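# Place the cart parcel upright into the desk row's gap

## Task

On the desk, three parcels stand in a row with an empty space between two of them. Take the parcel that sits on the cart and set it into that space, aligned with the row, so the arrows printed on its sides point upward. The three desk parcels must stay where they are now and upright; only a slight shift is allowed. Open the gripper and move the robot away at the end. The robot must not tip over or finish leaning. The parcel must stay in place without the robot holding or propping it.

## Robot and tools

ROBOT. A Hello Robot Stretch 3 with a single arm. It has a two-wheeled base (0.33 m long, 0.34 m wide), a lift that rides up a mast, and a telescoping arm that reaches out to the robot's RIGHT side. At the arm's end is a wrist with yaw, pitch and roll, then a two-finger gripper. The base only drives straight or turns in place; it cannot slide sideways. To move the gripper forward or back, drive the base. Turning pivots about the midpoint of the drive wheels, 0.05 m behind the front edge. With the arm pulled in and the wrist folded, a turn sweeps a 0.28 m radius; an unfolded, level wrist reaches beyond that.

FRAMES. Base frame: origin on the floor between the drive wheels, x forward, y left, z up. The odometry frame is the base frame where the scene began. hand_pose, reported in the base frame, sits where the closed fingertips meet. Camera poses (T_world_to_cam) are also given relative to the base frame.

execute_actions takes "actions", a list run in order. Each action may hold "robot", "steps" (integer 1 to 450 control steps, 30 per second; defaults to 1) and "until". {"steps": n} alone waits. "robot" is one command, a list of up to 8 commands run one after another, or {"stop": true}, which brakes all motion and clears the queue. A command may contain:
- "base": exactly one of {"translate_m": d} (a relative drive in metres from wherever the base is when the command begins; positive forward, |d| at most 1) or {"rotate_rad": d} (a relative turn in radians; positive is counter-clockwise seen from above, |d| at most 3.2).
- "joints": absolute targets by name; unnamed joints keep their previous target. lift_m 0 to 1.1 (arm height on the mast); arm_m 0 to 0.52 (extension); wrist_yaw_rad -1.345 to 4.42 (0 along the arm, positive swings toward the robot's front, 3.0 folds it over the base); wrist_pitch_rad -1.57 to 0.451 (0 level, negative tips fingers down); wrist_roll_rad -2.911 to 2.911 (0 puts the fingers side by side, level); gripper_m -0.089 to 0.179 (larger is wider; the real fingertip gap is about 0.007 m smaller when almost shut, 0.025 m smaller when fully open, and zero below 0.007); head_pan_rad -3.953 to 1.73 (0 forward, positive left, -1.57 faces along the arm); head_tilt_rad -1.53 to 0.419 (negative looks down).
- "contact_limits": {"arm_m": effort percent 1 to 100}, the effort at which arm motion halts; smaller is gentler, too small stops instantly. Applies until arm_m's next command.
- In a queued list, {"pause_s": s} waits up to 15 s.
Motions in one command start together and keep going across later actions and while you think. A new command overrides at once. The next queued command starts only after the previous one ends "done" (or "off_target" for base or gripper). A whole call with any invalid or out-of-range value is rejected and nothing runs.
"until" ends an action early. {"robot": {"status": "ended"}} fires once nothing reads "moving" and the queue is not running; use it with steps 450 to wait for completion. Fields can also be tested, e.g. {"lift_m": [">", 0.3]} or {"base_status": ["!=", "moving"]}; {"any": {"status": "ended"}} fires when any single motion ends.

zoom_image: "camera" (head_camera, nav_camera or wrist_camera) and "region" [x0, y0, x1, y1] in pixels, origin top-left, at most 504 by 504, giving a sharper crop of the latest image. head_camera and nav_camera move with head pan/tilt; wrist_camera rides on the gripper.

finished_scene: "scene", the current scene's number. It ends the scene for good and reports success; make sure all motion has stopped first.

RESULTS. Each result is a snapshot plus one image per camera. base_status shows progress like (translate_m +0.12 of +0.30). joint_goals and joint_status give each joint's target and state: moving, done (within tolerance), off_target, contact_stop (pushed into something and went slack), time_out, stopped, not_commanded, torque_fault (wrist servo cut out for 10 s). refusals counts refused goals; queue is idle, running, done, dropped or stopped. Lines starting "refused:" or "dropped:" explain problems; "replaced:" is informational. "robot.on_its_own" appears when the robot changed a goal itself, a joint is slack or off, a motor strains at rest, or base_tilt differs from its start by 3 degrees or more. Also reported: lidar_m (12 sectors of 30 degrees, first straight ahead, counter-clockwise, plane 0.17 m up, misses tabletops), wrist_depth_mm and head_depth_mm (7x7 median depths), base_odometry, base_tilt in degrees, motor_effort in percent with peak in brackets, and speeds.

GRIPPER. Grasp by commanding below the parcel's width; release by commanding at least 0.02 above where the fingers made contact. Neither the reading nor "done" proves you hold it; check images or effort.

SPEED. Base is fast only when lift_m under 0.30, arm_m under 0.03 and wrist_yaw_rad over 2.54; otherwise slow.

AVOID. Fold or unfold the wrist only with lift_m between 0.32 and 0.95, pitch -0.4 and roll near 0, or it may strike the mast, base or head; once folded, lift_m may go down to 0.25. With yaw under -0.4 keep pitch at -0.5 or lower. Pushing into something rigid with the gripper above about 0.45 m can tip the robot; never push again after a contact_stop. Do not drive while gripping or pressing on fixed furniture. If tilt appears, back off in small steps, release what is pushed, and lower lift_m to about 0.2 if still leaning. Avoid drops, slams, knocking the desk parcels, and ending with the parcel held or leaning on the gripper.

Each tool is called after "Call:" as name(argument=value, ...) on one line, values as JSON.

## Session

Call:
execute_actions(actions=[{"robot": {"joints": {"head_pan_rad": -1.57, "head_tilt_rad": -0.3}}, "steps": 200, "until": {"robot": {"status": "ended"}}}])

Call:
execute_actions(actions=[{"robot": {"joints": {"head_pan_rad": -3.5, "head_tilt_rad": -0.3}}, "steps": 200, "until": {"robot": {"status": "ended"}}}])

Call:
execute_actions(actions=[{"robot": {"joints": {"head_pan_rad": 0.6, "head_tilt_rad": -0.3}}, "steps": 200, "until": {"robot": {"status": "ended"}}}])

Scene clock: 1.30 s.
robot.base_odometry: x=+0.000 y=+0.000 heading=+0.000 (m, m, rad; robot's odometry frame)
robot.turned_by_wheels: +0.000 (rad since the last result)
robot.turned_by_imu: +0.000 (rad since the last result)
robot.base_tilt: forward=-0.8 right=+1.8 (deg)
robot.lidar_m: 1.79 2.13 2.01 2.33 2.05 1.54 2.40 1.70 1.70 1.97 1.71 1.45
robot.head_depth_mm: 2177 2261 2363 1842 1892 1899 1486 / 2358 2481 2592 2743 2689 1948 1499 / 2279 2382 2482 2651 2697 1972 1501 / 2040 2126 2221 2334 2405 1980 1514 / 1858 1938 2016 2097 2180 1978 1520 / 1715 1762 1840 1904 1995 1945 1527 / 1580 1631 1681 1737 1803 1840 1523
robot.base_status: not_commanded
robot.joint_positions: lift_m=+0.453 arm_m=+0.001 wrist_yaw_rad=+2.924 wrist_pitch_rad=-0.604 wrist_roll_rad=-0.008 gripper_m=+0.037 head_pan_rad=-1.563 head_tilt_rad=-0.296
robot.joint_goals: lift_m=+0.453 arm_m=+0.001 wrist_yaw_rad=+2.924 wrist_pitch_rad=-0.604 wrist_roll_rad=-0.008 gripper_m=+0.037 head_pan_rad=-1.570 head_tilt_rad=-0.300
robot.joint_status: lift_m=not_commanded arm_m=not_commanded wrist_yaw_rad=not_commanded wrist_pitch_rad=not_commanded wrist_roll_rad=not_commanded gripper_m=not_commanded head_pan_rad=done head_tilt_rad=done
robot.measured_speeds: translate_m=+0.000 rotate_rad=+0.000 lift_m=+0.000 arm_m=+0.000 wrist_yaw_rad=+0.000 wrist_pitch_rad=+0.000 wrist_roll_rad=+0.000 head_pan_rad=+0.000 head_tilt_rad=+0.000
robot: refusals=0 queue=done queue_left=0
robot.motor_effort: left_wheel=+0(0) right_wheel=-1(1) lift_m=+19(19) arm_m=-1(1) wrist_yaw_rad=+1(1) wrist_pitch_rad=+4(4) wrist_roll_rad=+0(0) gripper_m=+0(1) head_pan_rad=-4(57) head_tilt_rad=-2(24) (%)
robot.hand_pose: x=+0.0214 y=+0.0461 z=+0.4265 quat_wxyz=(+0.282, +0.691, +0.137, +0.651) (m; robot's base frame)
robot.wrist_depth_mm: - - - - - - - / - - - - - - - / 879 - 872 864 895 868 872 / 734 710 726 713 720 759 734 / 647 657 - 655 647 651 643 / 578 575 - 571 564 574 574 / 520 - - 518 531 520 513
pictures: head_camera (sideways: a quarter turn clockwise sets it upright), nav_camera (sideways: a quarter turn counterclockwise sets it upright), wrist_camera
camera_calibration (this result's frames):
head_camera: T_world_to_cam=[[0.0381399, 0.263258, -0.963971, 1.27077], [0.998921, 0.0155223, 0.0437618, -0.0606142], [0.0264837, -0.964601, -0.262382, 0.300041], [0, 0, 0, 1]] pos_world=[0.00413575, -0.0441787, 1.30636]
nav_camera: T_world_to_cam=[[-0.00119755, -0.250093, 0.968221, -1.21169], [-0.997689, -0.0654715, -0.0181454, 0.0780339], [0.067929, -0.966006, -0.249436, 0.28178], [0, 0, 0, 1]] pos_world=[0.0572615, -0.0257259, 1.24489]
wrist_camera: T_world_to_cam=[[0.965017, -0.262101, 0.00674736, -0.0187507], [-0.186786, -0.705321, -0.683837, 0.35594], [0.183994, 0.658654, -0.729603, 0.445355], [0, 0, 0, 1]] pos_world=[0.0026369, -0.0471972, 0.568464]
Images, in order (width x height): head_camera 896x504, nav_camera 672x504, wrist_camera 644x364.

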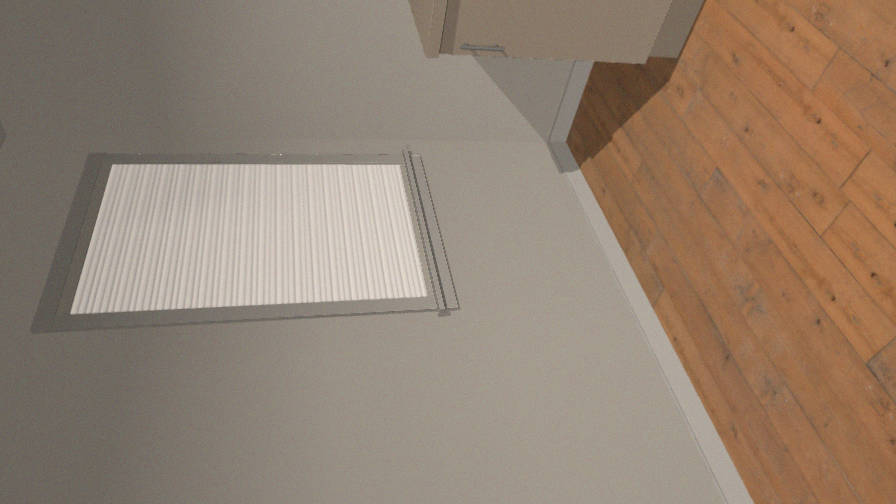

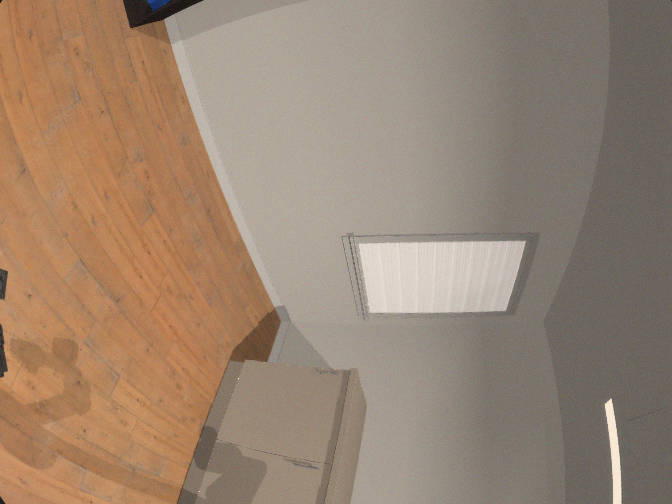

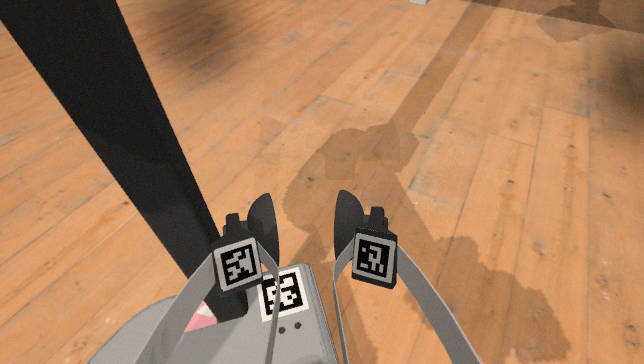

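Scene clock: 2.73 s.
robot.base_odometry: x=+0.000 y=+0.000 heading=+0.000 (m, m, rad; robot's odometry frame)
robot.turned_by_wheels: +0.000 (rad since the last result)
robot.turned_by_imu: +0.000 (rad since the last result)
robot.base_tilt: forward=-0.8 right=+1.8 (deg)
robot.lidar_m: 1.79 2.13 2.01 2.32 2.05 1.53 2.40 1.70 1.69 1.97 1.72 1.45
robot.head_depth_mm: 1696 1767 1844 1949 2025 1943 1492 / 1772 1860 1952 2018 1762 1845 1496 / 1864 1940 2044 2116 1996 1888 1497 / 1950 2051 2164 2276 2408 1910 1508 / 2068 2150 2285 2418 2539 2001 1523 / 2170 2290 2450 2584 2664 2013 1519 / 2302 2435 2595 2775 2840 2013 1526
robot.base_status: not_commanded
robot.joint_positions: lift_m=+0.453 arm_m=+0.001 wrist_yaw_rad=+2.924 wrist_pitch_rad=-0.604 wrist_roll_rad=-0.008 gripper_m=+0.037 head_pan_rad=-3.493 head_tilt_rad=-0.296
robot.joint_goals: lift_m=+0.453 arm_m=+0.001 wrist_yaw_rad=+2.924 wrist_pitch_rad=-0.604 wrist_roll_rad=-0.008 gripper_m=+0.037 head_pan_rad=-3.500 head_tilt_rad=-0.300
robot.joint_status: lift_m=not_commanded arm_m=not_commanded wrist_yaw_rad=not_commanded wrist_pitch_rad=not_commanded wrist_roll_rad=not_commanded gripper_m=not_commanded head_pan_rad=done head_tilt_rad=done
robot.measured_speeds: translate_m=+0.000 rotate_rad=+0.000 lift_m=+0.000 arm_m=+0.000 wrist_yaw_rad=+0.000 wrist_pitch_rad=+0.000 wrist_roll_rad=+0.000 head_pan_rad=+0.000 head_tilt_rad=+0.000
robot: refusals=0 queue=done queue_left=0
robot.motor_effort: left_wheel=+0(0) right_wheel=+0(0) lift_m=+19(19) arm_m=-1(1) wrist_yaw_rad=+0(1) wrist_pitch_rad=+4(4) wrist_roll_rad=+0(0) gripper_m=+0(1) head_pan_rad=-4(57) head_tilt_rad=-2(2) (%)
robot.hand_pose: x=+0.0214 y=+0.0461 z=+0.4265 quat_wxyz=(+0.282, +0.691, +0.137, +0.651) (m; robot's base frame)
robot.wrist_depth_mm: - - - - - - - / - - - - - - - / 881 - 869 855 864 871 867 / 762 727 742 752 737 746 737 / 660 644 - 640 637 650 652 / 573 577 - 570 558 581 571 / 522 - - 518 518 517 503
pictures: head_camera (sideways: a quarter turn clockwise sets it upright), nav_camera (sideways: a quarter turn counterclockwise sets it upright), wrist_camera
camera_calibration (this result's frames):
head_camera: T_world_to_cam=[[0.233229, -0.128315, -0.963919, 1.26951], [-0.336629, -0.94062, 0.0437633, -0.0524692], [-0.912297, 0.314276, -0.262574, 0.306017], [0, 0, 0, 1]] pos_world=[-0.0345694, 0.0173694, 1.30635]
nav_camera: T_world_to_cam=[[-0.233891, 0.0891028, 0.968171, -1.21021], [0.28943, 0.957027, -0.0181568, 0.0701974], [-0.928184, 0.275971, -0.249629, 0.288107], [0, 0, 0, 1]] pos_world=[-0.0359582, -0.0388566, 1.24488]
wrist_camera: T_world_to_cam=[[0.965017, -0.262101, 0.00674736, -0.0187507], [-0.186786, -0.705321, -0.683837, 0.35594], [0.183994, 0.658654, -0.729603, 0.445355], [0, 0, 0, 1]] pos_world=[0.0026369, -0.0471972, 0.568464]
Images, in order (width x height): head_camera 896x504, nav_camera 672x504, wrist_camera 644x364.

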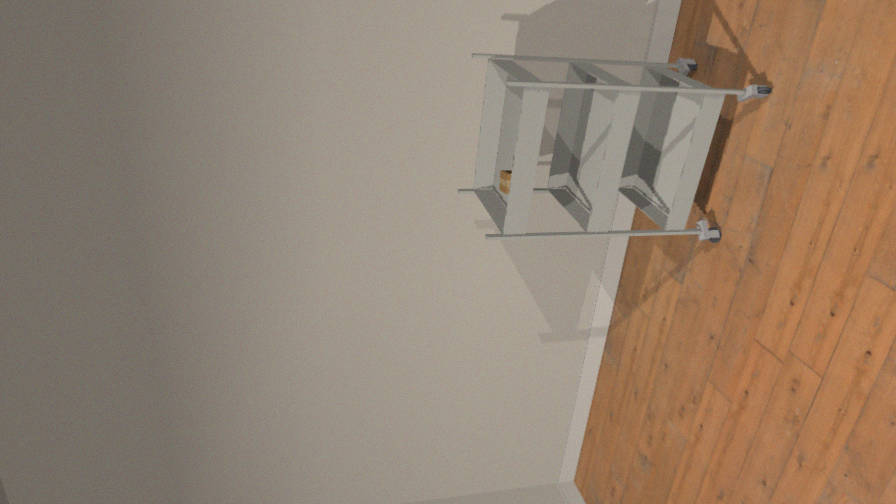

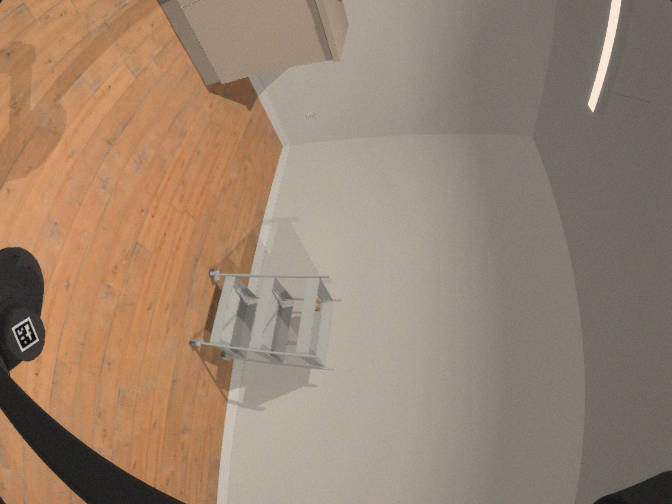

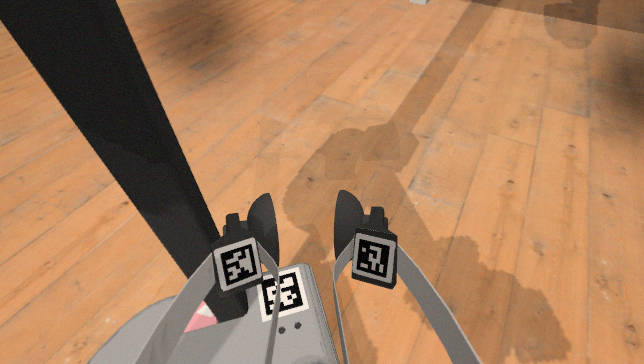

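Scene clock: 5.03 s.
robot.base_odometry: x=+0.000 y=+0.000 heading=+0.000 (m, m, rad; robot's odometry frame)
robot.turned_by_wheels: +0.000 (rad since the last result)
robot.turned_by_imu: +0.000 (rad since the last result)
robot.base_tilt: forward=-0.7 right=+1.8 (deg)
robot.lidar_m: 1.79 2.13 2.02 2.32 2.04 1.54 2.40 1.70 1.70 1.97 1.72 1.45
robot.head_depth_mm: 2260 2384 2503 2592 2715 1954 1485 / 2197 2329 2449 2304 2639 1952 1490 / 2171 2291 2412 2372 2630 1966 1504 / 2148 2226 2347 2390 2562 1976 1519 / 2108 2205 2281 2352 2536 1997 1519 / 2062 2158 2274 2315 2465 2011 1522 / 2036 2119 2222 2292 2398 1997 1533
robot.base_status: not_commanded
robot.joint_positions: lift_m=+0.453 arm_m=+0.001 wrist_yaw_rad=+2.924 wrist_pitch_rad=-0.604 wrist_roll_rad=-0.008 gripper_m=+0.037 head_pan_rad=+0.593 head_tilt_rad=-0.296
robot.joint_goals: lift_m=+0.453 arm_m=+0.001 wrist_yaw_rad=+2.924 wrist_pitch_rad=-0.604 wrist_roll_rad=-0.008 gripper_m=+0.037 head_pan_rad=+0.600 head_tilt_rad=-0.300
robot.joint_status: lift_m=not_commanded arm_m=not_commanded wrist_yaw_rad=not_commanded wrist_pitch_rad=not_commanded wrist_roll_rad=not_commanded gripper_m=not_commanded head_pan_rad=done head_tilt_rad=done
robot.measured_speeds: translate_m=+0.000 rotate_rad=+0.000 lift_m=+0.000 arm_m=+0.000 wrist_yaw_rad=+0.000 wrist_pitch_rad=+0.000 wrist_roll_rad=+0.000 head_pan_rad=+0.000 head_tilt_rad=+0.000
robot: refusals=0 queue=done queue_left=0
robot.motor_effort: left_wheel=+0(0) right_wheel=-1(1) lift_m=+19(19) arm_m=-1(1) wrist_yaw_rad=+0(0) wrist_pitch_rad=+4(4) wrist_roll_rad=+0(0) gripper_m=+1(0) head_pan_rad=+5(57) head_tilt_rad=-2(1) (%)
robot.hand_pose: x=+0.0214 y=+0.0461 z=+0.4265 quat_wxyz=(+0.282, +0.691, +0.137, +0.651) (m; robot's base frame)
robot.wrist_depth_mm: - - - - - - - / - - - - - - - / 863 - 868 866 859 865 865 / 748 720 747 725 727 755 757 / 657 641 - 647 646 650 659 / 577 580 - 573 564 567 570 / 513 - - 523 524 524 520
pictures: head_camera (sideways: a quarter turn clockwise sets it upright), nav_camera (sideways: a quarter turn counterclockwise sets it upright), wrist_camera
camera_calibration (this result's frames):
head_camera: T_world_to_cam=[[-0.240732, -0.113616, -0.963919, 1.2724], [-0.564315, 0.824398, 0.0437633, -0.0510803], [0.789681, 0.55449, -0.262574, 0.295635], [0, 0, 0, 1]] pos_world=[0.0440239, 0.0227481, 1.30635]
nav_camera: T_world_to_cam=[[0.209363, 0.137154, 0.968171, -1.21291], [0.60529, -0.795798, -0.0181568, 0.0682706], [0.767978, 0.589826, -0.249629, 0.27776], [0, 0, 0, 1]] pos_world=[-0.000697448, 0.0568553, 1.24488]
wrist_camera: T_world_to_cam=[[0.965017, -0.262101, 0.00674751, -0.0187508], [-0.186786, -0.705321, -0.683837, 0.35594], [0.183994, 0.658654, -0.729603, 0.445355], [0, 0, 0, 1]] pos_world=[0.00263689, -0.0471972, 0.568464]
Images, in order (width x height): head_camera 896x504, nav_camera 672x504, wrist_camera 644x364.

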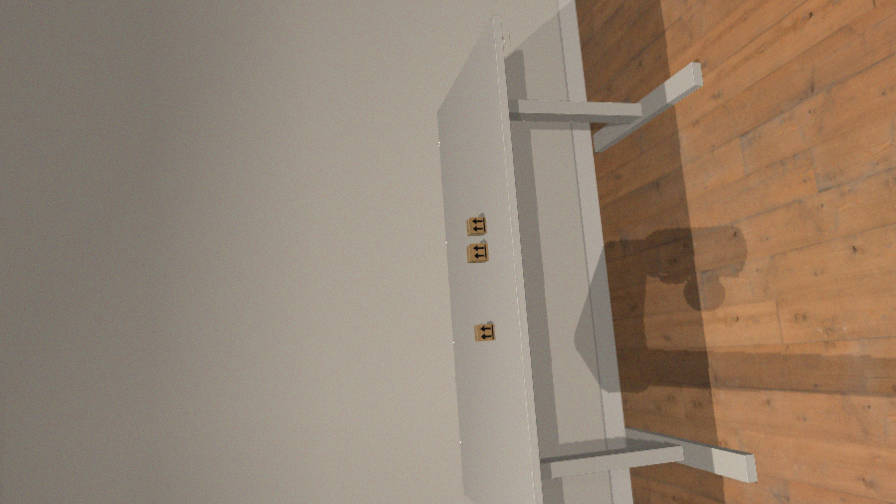

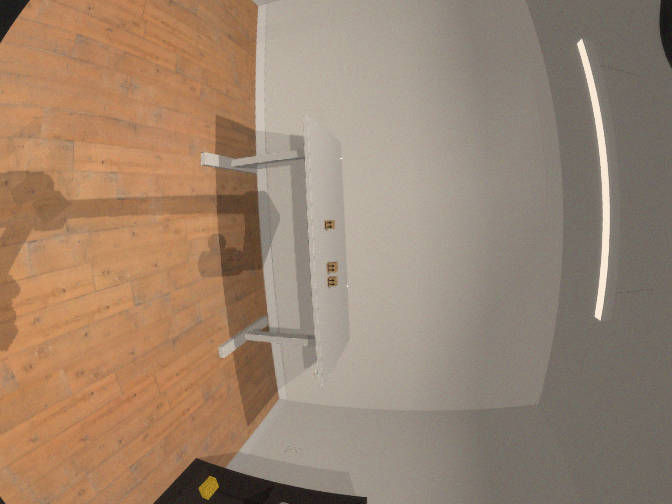

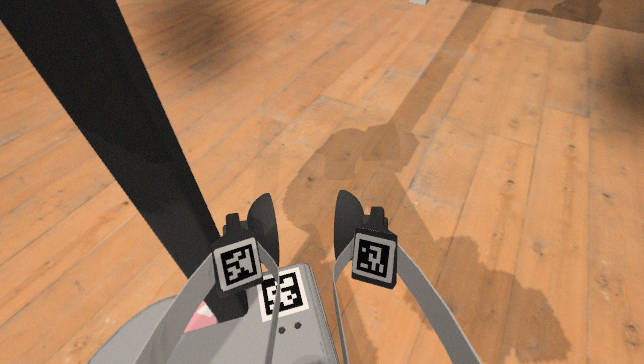

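Call:
execute_actions(actions=[{"robot": [{"joints": {"lift_m": 0.27, "wrist_pitch_rad": -0.4, "wrist_yaw_rad": 3.0, "head_pan_rad": -1.57, "head_tilt_rad": -0.7}}, {"base": {"rotate_rad": 2.875}}, {"base": {"translate_m": 1.0}}, {"base": {"translate_m": 0.14}}, {"base": {"rotate_rad": 1.0}}, {"joints": {"lift_m": 0.5}}, {"joints": {"wrist_yaw_rad": 1.57, "gripper_m": 0.15}}, {"joints": {"lift_m": 1.05, "wrist_pitch_rad": -1.57}}], "steps": 450, "until": {"robot": {"status": "ended"}}}, {"steps": 450, "until": {"robot": {"status": "ended"}}}])

Scene clock: 43.27 s.
robot.base_odometry: x=-1.100 y=+0.300 heading=-2.409 (m, m, rad; robot's odometry frame)
robot.turned_by_wheels: +3.875 (rad since the last result)
robot.turned_by_imu: +3.797 (rad since the last result)
robot.base_tilt: forward=-0.8 right=+1.9 (deg)
robot.lidar_m: 1.13 1.15 1.53 2.69 2.77 3.12 2.62 1.58 0.58 0.56 0.57 1.44
robot.head_depth_mm: 877 964 - - - - - / 871 960 - - - - 1103 / 867 961 - - - 1025 1123 / 865 966 1097 1017 816 - 1104 / 858 963 1088 1016 871 - 1113 / 856 958 1079 1247 1440 1377 1161 / 848 949 1076 1238 1461 1386 1168
robot.base_status: done (rotate_rad +0.9998 of +1.0000)
robot.joint_positions: lift_m=+1.050 arm_m=+0.001 wrist_yaw_rad=+1.572 wrist_pitch_rad=-1.561 wrist_roll_rad=-0.008 gripper_m=+0.150 head_pan_rad=-1.563 head_tilt_rad=-0.692
robot.joint_goals: lift_m=+1.050 arm_m=+0.001 wrist_yaw_rad=+1.570 wrist_pitch_rad=-1.570 wrist_roll_rad=-0.008 gripper_m=+0.150 head_pan_rad=-1.570 head_tilt_rad=-0.700
robot.joint_status: lift_m=done arm_m=not_commanded wrist_yaw_rad=done wrist_pitch_rad=done wrist_roll_rad=not_commanded gripper_m=done head_pan_rad=done head_tilt_rad=done
robot.measured_speeds: translate_m=+0.000 rotate_rad=+0.000 lift_m=+0.000 arm_m=+0.000 wrist_yaw_rad=+0.000 wrist_pitch_rad=+0.000 wrist_roll_rad=+0.000 head_pan_rad=+0.000 head_tilt_rad=+0.000
robot: refusals=0 queue=done queue_left=0
robot.motor_effort: left_wheel=-3(12) right_wheel=+2(9) lift_m=+24(25) arm_m=-2(1) wrist_yaw_rad=-2(3) wrist_pitch_rad=-1(7) wrist_roll_rad=+0(0) gripper_m=+1(82) head_pan_rad=-3(59) head_tilt_rad=-5(33) (%)
robot.hand_pose: x=-0.0430 y=-0.1467 z=+0.9319 quat_wxyz=(+0.707, +0.707, +0.000, +0.007) (m; robot's base frame)
robot.wrist_depth_mm: 934 940 957 - - - 631 / 984 - - - - 658 659 / - - - - - 693 433 / - - - - - 719 440 / - - - - - - 466 / - - - - - - 472 / - - - - - - -
pictures: head_camera (sideways: a quarter turn clockwise sets it upright), nav_camera (sideways: a quarter turn counterclockwise sets it upright), wrist_camera
camera_calibration (this result's frames):
head_camera: T_world_to_cam=[[0.0356904, 0.614609, -0.788024, 1.04126], [0.99906, -0.00253852, 0.0432686, -0.0599502], [0.0245929, -0.788828, -0.614122, 0.757751], [0, 0, 0, 1]] pos_world=[0.00409563, -0.0423852, 1.28848]
nav_camera: T_world_to_cam=[[0.00127949, -0.6041, 0.796907, -0.988218], [-0.997814, -0.0534257, -0.0388976, 0.105037], [0.0660734, -0.795115, -0.602848, 0.741672], [0, 0, 0, 1]] pos_world=[0.0570669, -0.0016562, 1.23872]
wrist_camera: T_world_to_cam=[[-0.0211903, -0.998846, 0.0431064, -0.194977], [-0.978968, 0.0294806, 0.201872, -0.198138], [-0.20291, -0.037922, -0.978463, 1.06601], [0, 0, 0, 1]] pos_world=[0.0182014, -0.148486, 1.09146]
Images, in order (width x height): head_camera 896x504, nav_camera 672x504, wrist_camera 644x364.

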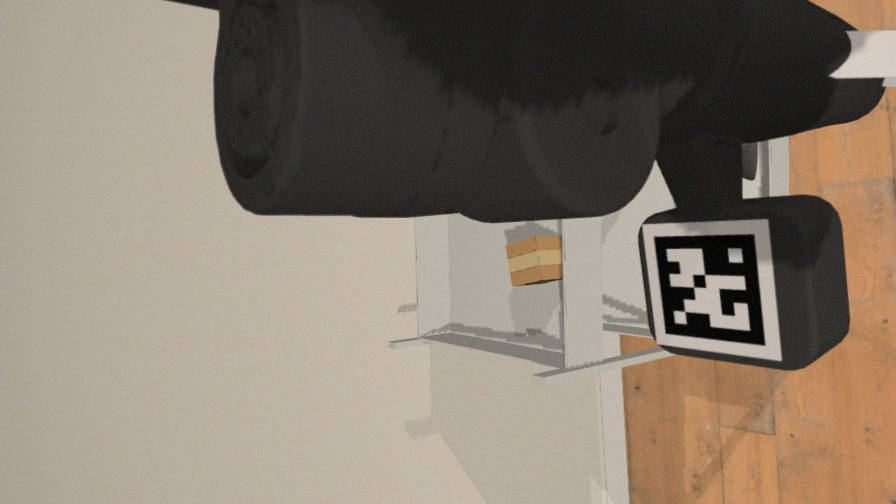

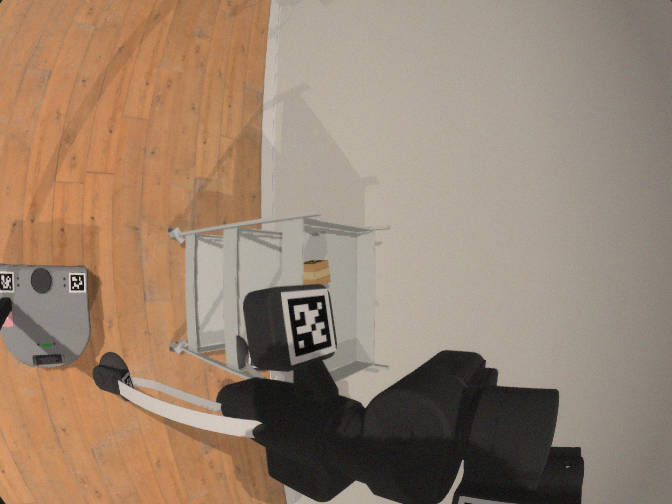

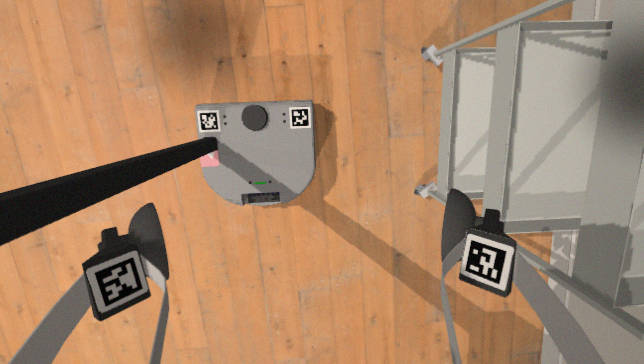

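Call:
execute_actions(actions=[{"robot": {"joints": {"arm_m": 0.45, "lift_m": 0.98}}, "steps": 300, "until": {"robot": {"status": "ended"}}}])

Scene clock: 53.43 s.
robot.base_odometry: x=-1.100 y=+0.300 heading=-2.409 (m, m, rad; robot's odometry frame)
robot.turned_by_wheels: +0.000 (rad since the last result)
robot.turned_by_imu: -0.001 (rad since the last result)
robot.base_tilt: forward=-0.8 right=+1.9 (deg)
robot.lidar_m: 1.13 1.15 1.53 2.70 2.77 3.12 2.62 1.59 0.58 0.56 0.57 1.45
robot.head_depth_mm: 874 948 1159 1263 829 1285 1144 / 873 1011 1112 992 859 1016 1123 / 866 - - 1019 865 1024 1126 / 865 962 1094 1020 816 1026 1131 / 857 957 1088 1018 871 1026 1138 / 852 955 1082 1246 1431 1371 1166 / 849 949 1076 1240 1458 1388 1167
robot.base_status: done (rotate_rad +0.9998 of +1.0000)
robot.joint_positions: lift_m=+0.980 arm_m=+0.450 wrist_yaw_rad=+1.571 wrist_pitch_rad=-1.561 wrist_roll_rad=-0.008 gripper_m=+0.150 head_pan_rad=-1.563 head_tilt_rad=-0.692
robot.joint_goals: lift_m=+0.980 arm_m=+0.450 wrist_yaw_rad=+1.570 wrist_pitch_rad=-1.570 wrist_roll_rad=-0.008 gripper_m=+0.150 head_pan_rad=-1.570 head_tilt_rad=-0.700
robot.joint_status: lift_m=done arm_m=done wrist_yaw_rad=done wrist_pitch_rad=done wrist_roll_rad=not_commanded gripper_m=done head_pan_rad=done head_tilt_rad=done
robot.measured_speeds: translate_m=+0.000 rotate_rad=+0.000 lift_m=+0.000 arm_m=+0.000 wrist_yaw_rad=+0.000 wrist_pitch_rad=+0.000 wrist_roll_rad=+0.000 head_pan_rad=+0.000 head_tilt_rad=+0.000
robot: refusals=0 queue=done queue_left=0
robot.motor_effort: left_wheel=-3(3) right_wheel=+3(3) lift_m=+14(24) arm_m=+3(2) wrist_yaw_rad=+0(2) wrist_pitch_rad=-1(1) wrist_roll_rad=+0(0) gripper_m=+1(1) head_pan_rad=-3(4) head_tilt_rad=-4(3) (%)
robot.hand_pose: x=-0.0431 y=-0.5949 z=+0.8626 quat_wxyz=(+0.707, +0.707, +0.000, +0.006) (m; robot's base frame)
robot.wrist_depth_mm: 862 905 886 325 329 334 317 / 909 923 926 319 342 345 333 / - - 960 350 352 356 338 / - - - 359 367 367 361 / - - - 376 379 387 453 / - - - 387 398 408 473 / - - - 382 382 376 511
pictures: head_camera (sideways: a quarter turn clockwise sets it upright), nav_camera (sideways: a quarter turn counterclockwise sets it upright), wrist_camera
camera_calibration (this result's frames):
head_camera: T_world_to_cam=[[0.0356906, 0.614609, -0.788024, 1.04126], [0.99906, -0.00253887, 0.0432686, -0.0599502], [0.0245926, -0.788828, -0.614122, 0.757751], [0, 0, 0, 1]] pos_world=[0.00409561, -0.0423852, 1.28848]
nav_camera: T_world_to_cam=[[0.00127927, -0.6041, 0.796907, -0.988218], [-0.997814, -0.0534253, -0.0388976, 0.105037], [0.0660731, -0.795116, -0.602848, 0.741672], [0, 0, 0, 1]] pos_world=[0.0570669, -0.00165622, 1.23872]
wrist_camera: T_world_to_cam=[[-0.0226618, -0.998813, 0.0431134, -0.639681], [-0.97886, 0.030936, 0.202179, -0.170404], [-0.203272, -0.0376203, -0.978399, 0.981272], [0, 0, 0, 1]] pos_world=[0.018168, -0.596734, 1.02211]
Images, in order (width x height): head_camera 896x504, nav_camera 672x504, wrist_camera 644x364.

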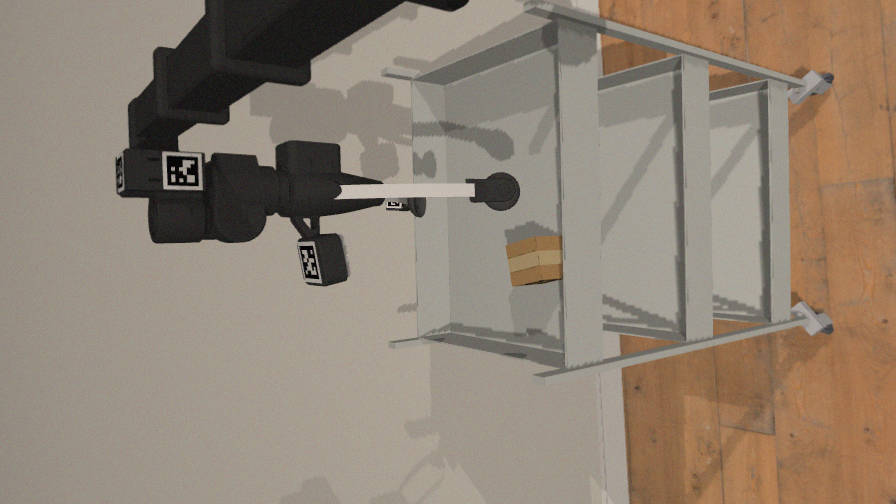

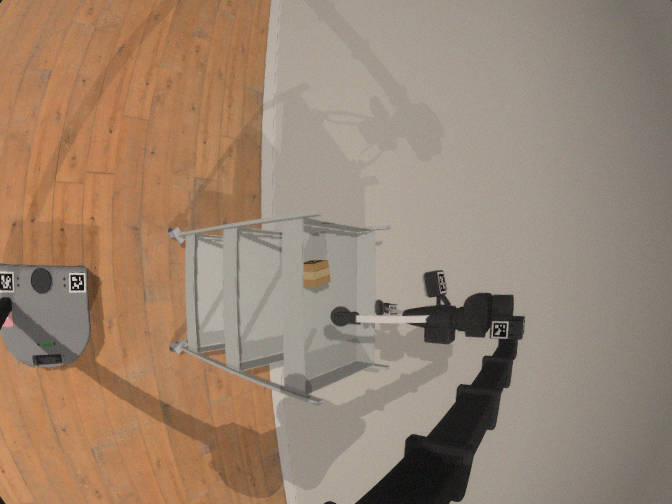

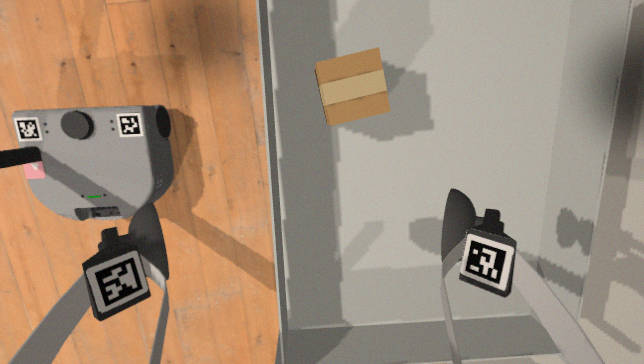

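Call:
execute_actions(actions=[{"robot": {"joints": {"wrist_pitch_rad": -0.9, "arm_m": 0.5}, "base": {"translate_m": -0.1}}, "steps": 300, "until": {"robot": {"status": "ended"}}}])

Scene clock: 64.13 s.
robot.base_odometry: x=-1.025 y=+0.367 heading=-2.408 (m, m, rad; robot's odometry frame)
robot.turned_by_wheels: +0.000 (rad since the last result)
robot.turned_by_imu: -0.001 (rad since the last result)
robot.base_tilt: forward=-0.8 right=+1.9 (deg)
robot.lidar_m: 1.23 1.25 1.67 2.69 2.77 3.03 2.52 1.60 0.57 0.56 0.58 1.45
robot.head_depth_mm: 880 951 1168 1313 1506 1351 1142 / 875 1016 1114 1258 860 1288 1127 / 869 995 1114 1016 864 1024 1126 / 866 969 1145 1019 867 1027 1129 / 862 962 1093 1011 821 1032 1136 / 857 960 1085 1043 878 1035 1139 / 852 955 1080 1243 1423 1383 1170
robot.base_status: done (translate_m -0.1000 of -0.1000)
robot.joint_positions: lift_m=+0.980 arm_m=+0.500 wrist_yaw_rad=+1.571 wrist_pitch_rad=-0.914 wrist_roll_rad=-0.008 gripper_m=+0.150 head_pan_rad=-1.563 head_tilt_rad=-0.692
robot.joint_goals: lift_m=+0.980 arm_m=+0.500 wrist_yaw_rad=+1.570 wrist_pitch_rad=-0.900 wrist_roll_rad=-0.008 gripper_m=+0.150 head_pan_rad=-1.570 head_tilt_rad=-0.700
robot.joint_status: lift_m=done arm_m=done wrist_yaw_rad=done wrist_pitch_rad=done wrist_roll_rad=not_commanded gripper_m=done head_pan_rad=done head_tilt_rad=done
robot.measured_speeds: translate_m=+0.000 rotate_rad=+0.000 lift_m=+0.000 arm_m=+0.000 wrist_yaw_rad=+0.000 wrist_pitch_rad=+0.000 wrist_roll_rad=+0.000 head_pan_rad=+0.000 head_tilt_rad=+0.000
robot: refusals=0 queue=done queue_left=0
robot.motor_effort: left_wheel=-3(8) right_wheel=+1(4) lift_m=+13(14) arm_m=+2(4) wrist_yaw_rad=-1(0) wrist_pitch_rad=+4(1) wrist_roll_rad=+0(0) gripper_m=+0(1) head_pan_rad=-4(3) head_tilt_rad=-4(4) (%)
robot.hand_pose: x=+0.1161 y=-0.6449 z=+0.9014 quat_wxyz=(+0.671, +0.668, -0.225, +0.231) (m; robot's base frame)
robot.wrist_depth_mm: - - - - - 604 426 / - - - - - 608 431 / - - - - - 556 441 / - - - 430 433 437 446 / - - 411 400 402 379 450 / - 948 382 369 378 368 457 / 898 928 358 352 356 350 438
pictures: head_camera (sideways: a quarter turn clockwise sets it upright), nav_camera (sideways: a quarter turn counterclockwise sets it upright), wrist_camera
camera_calibration (this result's frames):
head_camera: T_world_to_cam=[[0.0356906, 0.614609, -0.788024, 1.04126], [0.99906, -0.00253887, 0.0432686, -0.0599502], [0.0245926, -0.788828, -0.614122, 0.75775], [0, 0, 0, 1]] pos_world=[0.00409561, -0.0423852, 1.28848]
nav_camera: T_world_to_cam=[[0.00127927, -0.6041, 0.796907, -0.988218], [-0.997814, -0.0534253, -0.0388976, 0.105037], [0.0660731, -0.795116, -0.602848, 0.741672], [0, 0, 0, 1]] pos_world=[0.0570669, -0.00165623, 1.23872]
wrist_camera: T_world_to_cam=[[-0.0436266, -0.998828, 0.0209422, -0.665274], [-0.902538, 0.0304149, -0.429534, 0.539367], [0.428394, -0.0376402, -0.902808, 0.908295], [0, 0, 0, 1]] pos_world=[0.0686679, -0.64671, 1.06562]
Images, in order (width x height): head_camera 896x504, nav_camera 672x504, wrist_camera 644x364.

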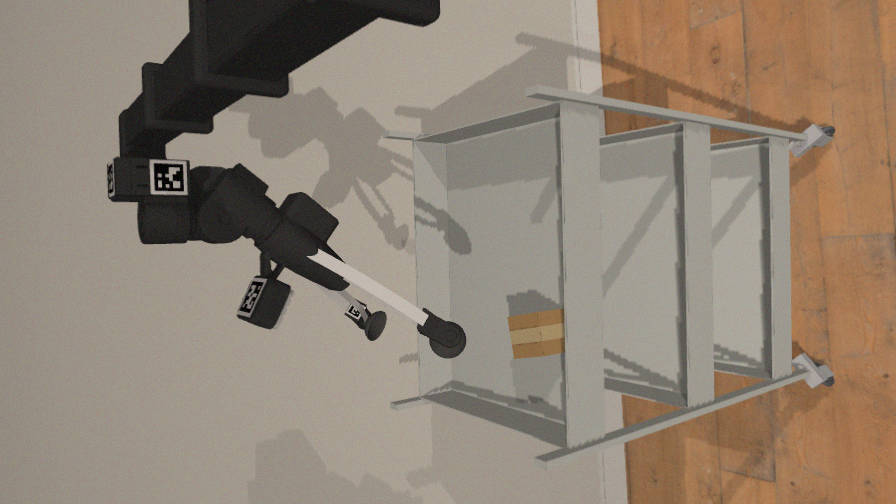

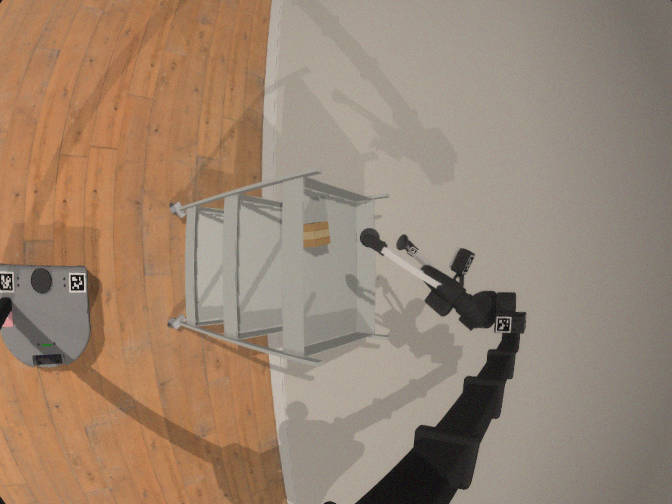

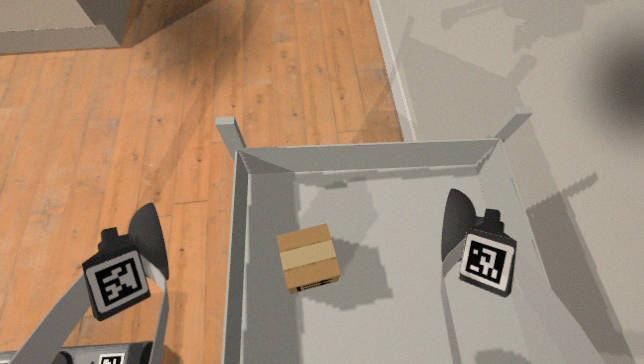

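Call:
zoom_image(camera="wrist_camera", region=[260, 210, 360, 310])

Region (260, 210, 360, 310) of wrist_camera's 644x364 image, scaled by 5.040.

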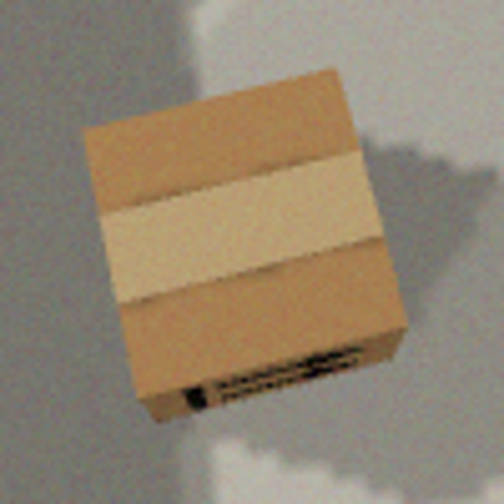

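Call:
execute_actions(actions=[{"robot": {"joints": {"wrist_pitch_rad": -1.57, "wrist_yaw_rad": 0.24, "arm_m": 0.45}, "base": {"translate_m": 0.17}}, "steps": 300, "until": {"robot": {"status": "ended"}}}])

Scene clock: 74.27 s.
robot.base_odometry: x=-1.152 y=+0.254 heading=-2.408 (m, m, rad; robot's odometry frame)
robot.turned_by_wheels: +0.000 (rad since the last result)
robot.turned_by_imu: -0.001 (rad since the last result)
robot.base_tilt: forward=-0.8 right=+1.8 (deg)
robot.lidar_m: 1.06 1.08 1.44 2.70 2.76 3.19 2.69 1.58 0.58 0.56 1.09 1.44
robot.head_depth_mm: 872 949 1156 982 854 1010 1121 / 867 - 1108 997 861 1018 1125 / 862 - 1103 1019 837 1021 1125 / 859 962 1081 1017 867 1026 1133 / 854 958 1085 1228 1408 1337 1160 / 850 952 1079 1242 1464 1376 1169 / 846 947 1074 1235 1451 1381 1169
robot.base_status: done (translate_m +0.1700 of +0.1700)
robot.joint_positions: lift_m=+0.980 arm_m=+0.450 wrist_yaw_rad=+0.242 wrist_pitch_rad=-1.561 wrist_roll_rad=-0.008 gripper_m=+0.150 head_pan_rad=-1.563 head_tilt_rad=-0.692
robot.joint_goals: lift_m=+0.980 arm_m=+0.450 wrist_yaw_rad=+0.240 wrist_pitch_rad=-1.570 wrist_roll_rad=-0.008 gripper_m=+0.150 head_pan_rad=-1.570 head_tilt_rad=-0.700
robot.joint_status: lift_m=done arm_m=done wrist_yaw_rad=done wrist_pitch_rad=done wrist_roll_rad=not_commanded gripper_m=done head_pan_rad=done head_tilt_rad=done
robot.measured_speeds: translate_m=+0.000 rotate_rad=+0.000 lift_m=+0.000 arm_m=+0.000 wrist_yaw_rad=+0.000 wrist_pitch_rad=+0.000 wrist_roll_rad=+0.000 head_pan_rad=+0.000 head_tilt_rad=+0.000
robot: refusals=0 queue=done queue_left=0
robot.motor_effort: left_wheel=-3(4) right_wheel=+2(8) lift_m=+14(13) arm_m=-4(5) wrist_yaw_rad=-2(2) wrist_pitch_rad=-1(3) wrist_roll_rad=+0(0) gripper_m=+1(1) head_pan_rad=-4(5) head_tilt_rad=-4(5) (%)
robot.hand_pose: x=-0.0268 y=-0.5744 z=+0.8626 quat_wxyz=(+0.561, +0.556, -0.436, -0.431) (m; robot's base frame)
robot.wrist_depth_mm: 882 876 321 327 330 332 335 / 878 937 329 333 345 348 345 / 904 921 343 344 355 359 341 / - - - 358 365 373 353 / - - - - - 381 365 / - - - - - - - / - - - - - - -
pictures: head_camera (sideways: a quarter turn clockwise sets it upright), nav_camera (sideways: a quarter turn counterclockwise sets it upright), wrist_camera
camera_calibration (this result's frames):
head_camera: T_world_to_cam=[[0.0356905, 0.614609, -0.788024, 1.04126], [0.99906, -0.00253864, 0.0432686, -0.0599502], [0.0245928, -0.788828, -0.614122, 0.757751], [0, 0, 0, 1]] pos_world=[0.00409562, -0.0423852, 1.28848]
nav_camera: T_world_to_cam=[[0.00127942, -0.6041, 0.796907, -0.988218], [-0.997814, -0.0534256, -0.0388976, 0.105037], [0.0660733, -0.795116, -0.602848, 0.741672], [0, 0, 0, 1]] pos_world=[0.0570669, -0.00165621, 1.23872]
wrist_camera: T_world_to_cam=[[-0.975065, -0.217695, 0.0430934, -0.195684], [-0.204954, 0.957846, 0.201307, 0.398894], [-0.0851004, 0.187456, -0.97858, 1.11796], [0, 0, 0, 1]] pos_world=[-0.0139113, -0.634245, 1.02214]
Images, in order (width x height): head_camera 896x504, nav_camera 672x504, wrist_camera 644x364.

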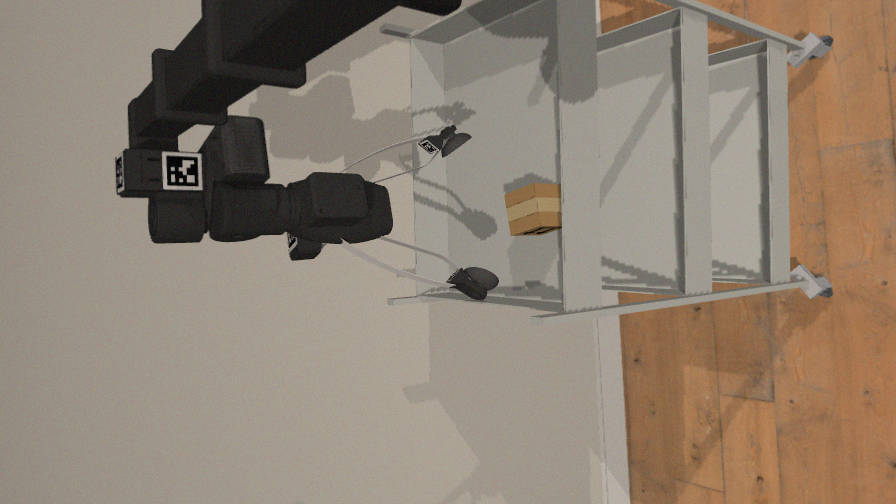

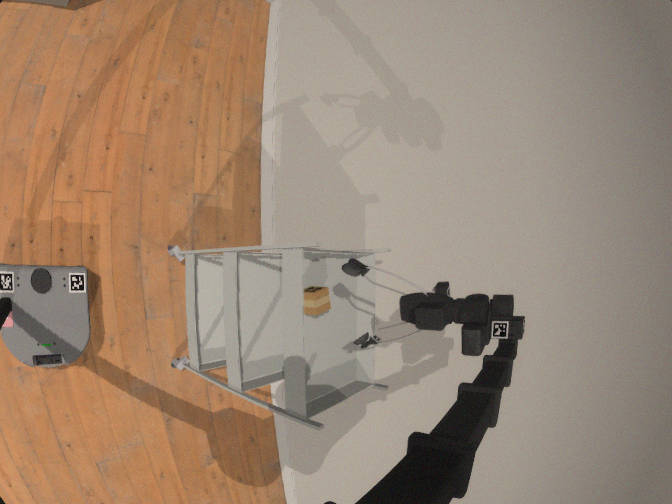

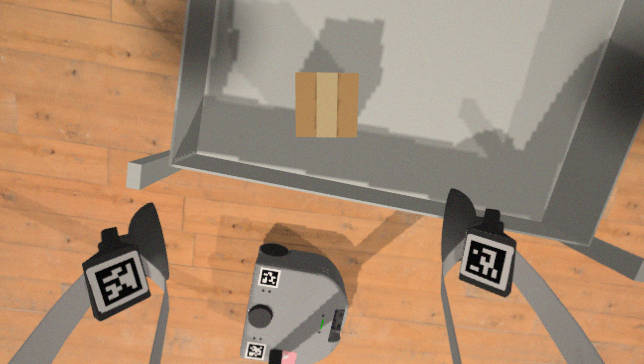

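Call:
execute_actions(actions=[{"robot": [{"joints": {"arm_m": 0.52, "gripper_m": 0.11}}, {"joints": {"lift_m": 0.81}}], "steps": 300, "until": {"robot": {"status": "ended"}}}])

Scene clock: 83.93 s.
robot.base_odometry: x=-1.152 y=+0.254 heading=-2.408 (m, m, rad; robot's odometry frame)
robot.turned_by_wheels: +0.000 (rad since the last result)
robot.turned_by_imu: -0.001 (rad since the last result)
robot.base_tilt: forward=-0.8 right=+1.9 (deg)
robot.lidar_m: 1.05 1.08 1.44 2.70 2.77 3.17 2.69 1.58 0.58 0.56 1.09 1.45
robot.head_depth_mm: 872 978 1111 995 - - 1105 / 865 973 1083 997 860 1021 1122 / 865 967 1039 995 834 1023 1128 / 858 961 1072 1003 855 1025 1128 / 854 959 1082 1223 1401 1333 1158 / 850 951 1081 1237 1467 1382 1164 / 845 947 1072 1232 1450 1379 1170
robot.base_status: done (translate_m +0.1700 of +0.1700)
robot.joint_positions: lift_m=+0.810 arm_m=+0.520 wrist_yaw_rad=+0.241 wrist_pitch_rad=-1.561 wrist_roll_rad=-0.008 gripper_m=+0.110 head_pan_rad=-1.563 head_tilt_rad=-0.692
robot.joint_goals: lift_m=+0.810 arm_m=+0.520 wrist_yaw_rad=+0.240 wrist_pitch_rad=-1.570 wrist_roll_rad=-0.008 gripper_m=+0.110 head_pan_rad=-1.570 head_tilt_rad=-0.700
robot.joint_status: lift_m=done arm_m=done wrist_yaw_rad=done wrist_pitch_rad=done wrist_roll_rad=not_commanded gripper_m=done head_pan_rad=done head_tilt_rad=done
robot.measured_speeds: translate_m=+0.000 rotate_rad=+0.000 lift_m=+0.000 arm_m=+0.000 wrist_yaw_rad=+0.000 wrist_pitch_rad=+0.000 wrist_roll_rad=+0.000 head_pan_rad=+0.000 head_tilt_rad=+0.000
robot: refusals=0 queue=done queue_left=0
robot.motor_effort: left_wheel=-3(3) right_wheel=+1(2) lift_m=+13(14) arm_m=+3(2) wrist_yaw_rad=+0(2) wrist_pitch_rad=-1(1) wrist_roll_rad=+0(0) gripper_m=+1(80) head_pan_rad=-6(3) head_tilt_rad=-5(4) (%)
robot.hand_pose: x=-0.0268 y=-0.6437 z=+0.6926 quat_wxyz=(+0.560, +0.556, -0.436, -0.432) (m; robot's base frame)
robot.wrist_depth_mm: 140 166 168 171 174 176 178 / 145 171 175 176 179 181 184 / 149 178 180 183 186 188 191 / 155 185 187 154 192 196 199 / 161 190 191 136 199 204 206 / 169 198 200 142 209 213 216 / 164 173 190 205 215 221 226
pictures: head_camera (sideways: a quarter turn clockwise sets it upright), nav_camera (sideways: a quarter turn counterclockwise sets it upright), wrist_camera
camera_calibration (this result's frames):
head_camera: T_world_to_cam=[[0.0356906, 0.614609, -0.788024, 1.04126], [0.99906, -0.00253888, 0.0432686, -0.0599502], [0.0245926, -0.788828, -0.614122, 0.757751], [0, 0, 0, 1]] pos_world=[0.00409561, -0.0423852, 1.28848]
nav_camera: T_world_to_cam=[[0.00127927, -0.6041, 0.796907, -0.988218], [-0.997814, -0.0534253, -0.0388976, 0.105037], [0.0660731, -0.795116, -0.602848, 0.741672], [0, 0, 0, 1]] pos_world=[0.0570669, -0.00165622, 1.23872]
wrist_camera: T_world_to_cam=[[-0.97524, -0.216906, 0.0431087, -0.202954], [-0.204118, 0.957884, 0.201974, 0.49898], [-0.0851024, 0.188173, -0.978442, 0.964944], [0, 0, 0, 1]] pos_world=[-0.0139597, -0.703564, 0.85211]
Images, in order (width x height): head_camera 896x504, nav_camera 672x504, wrist_camera 644x364.

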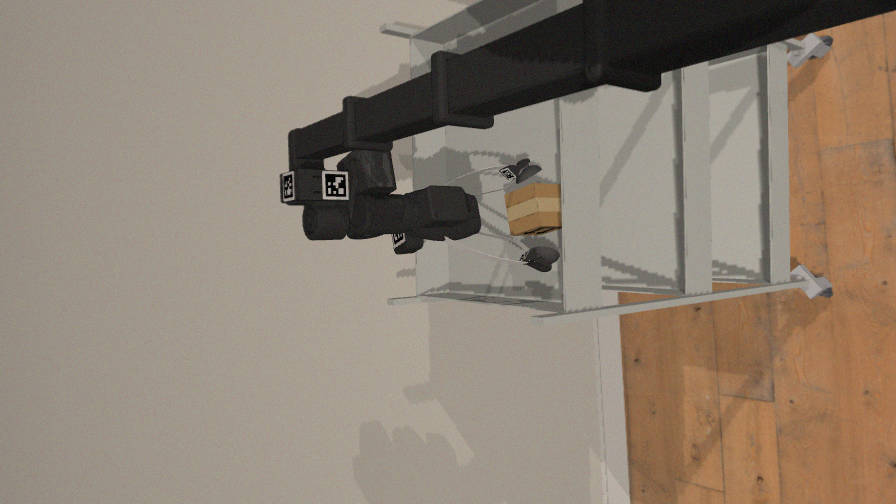

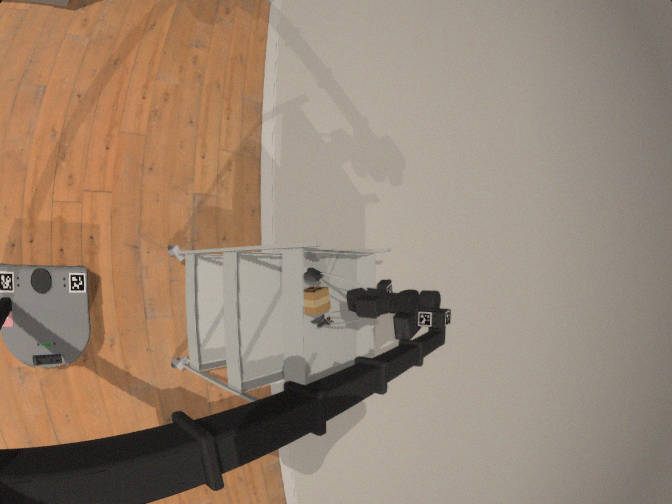

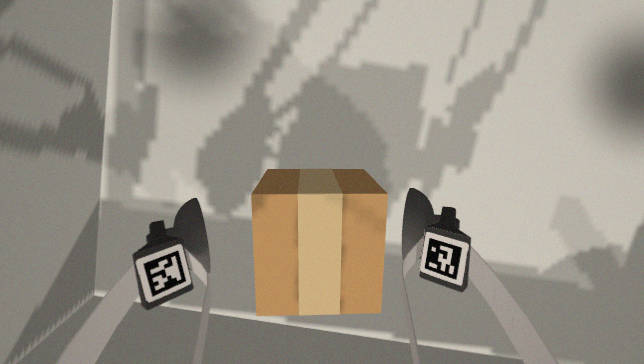

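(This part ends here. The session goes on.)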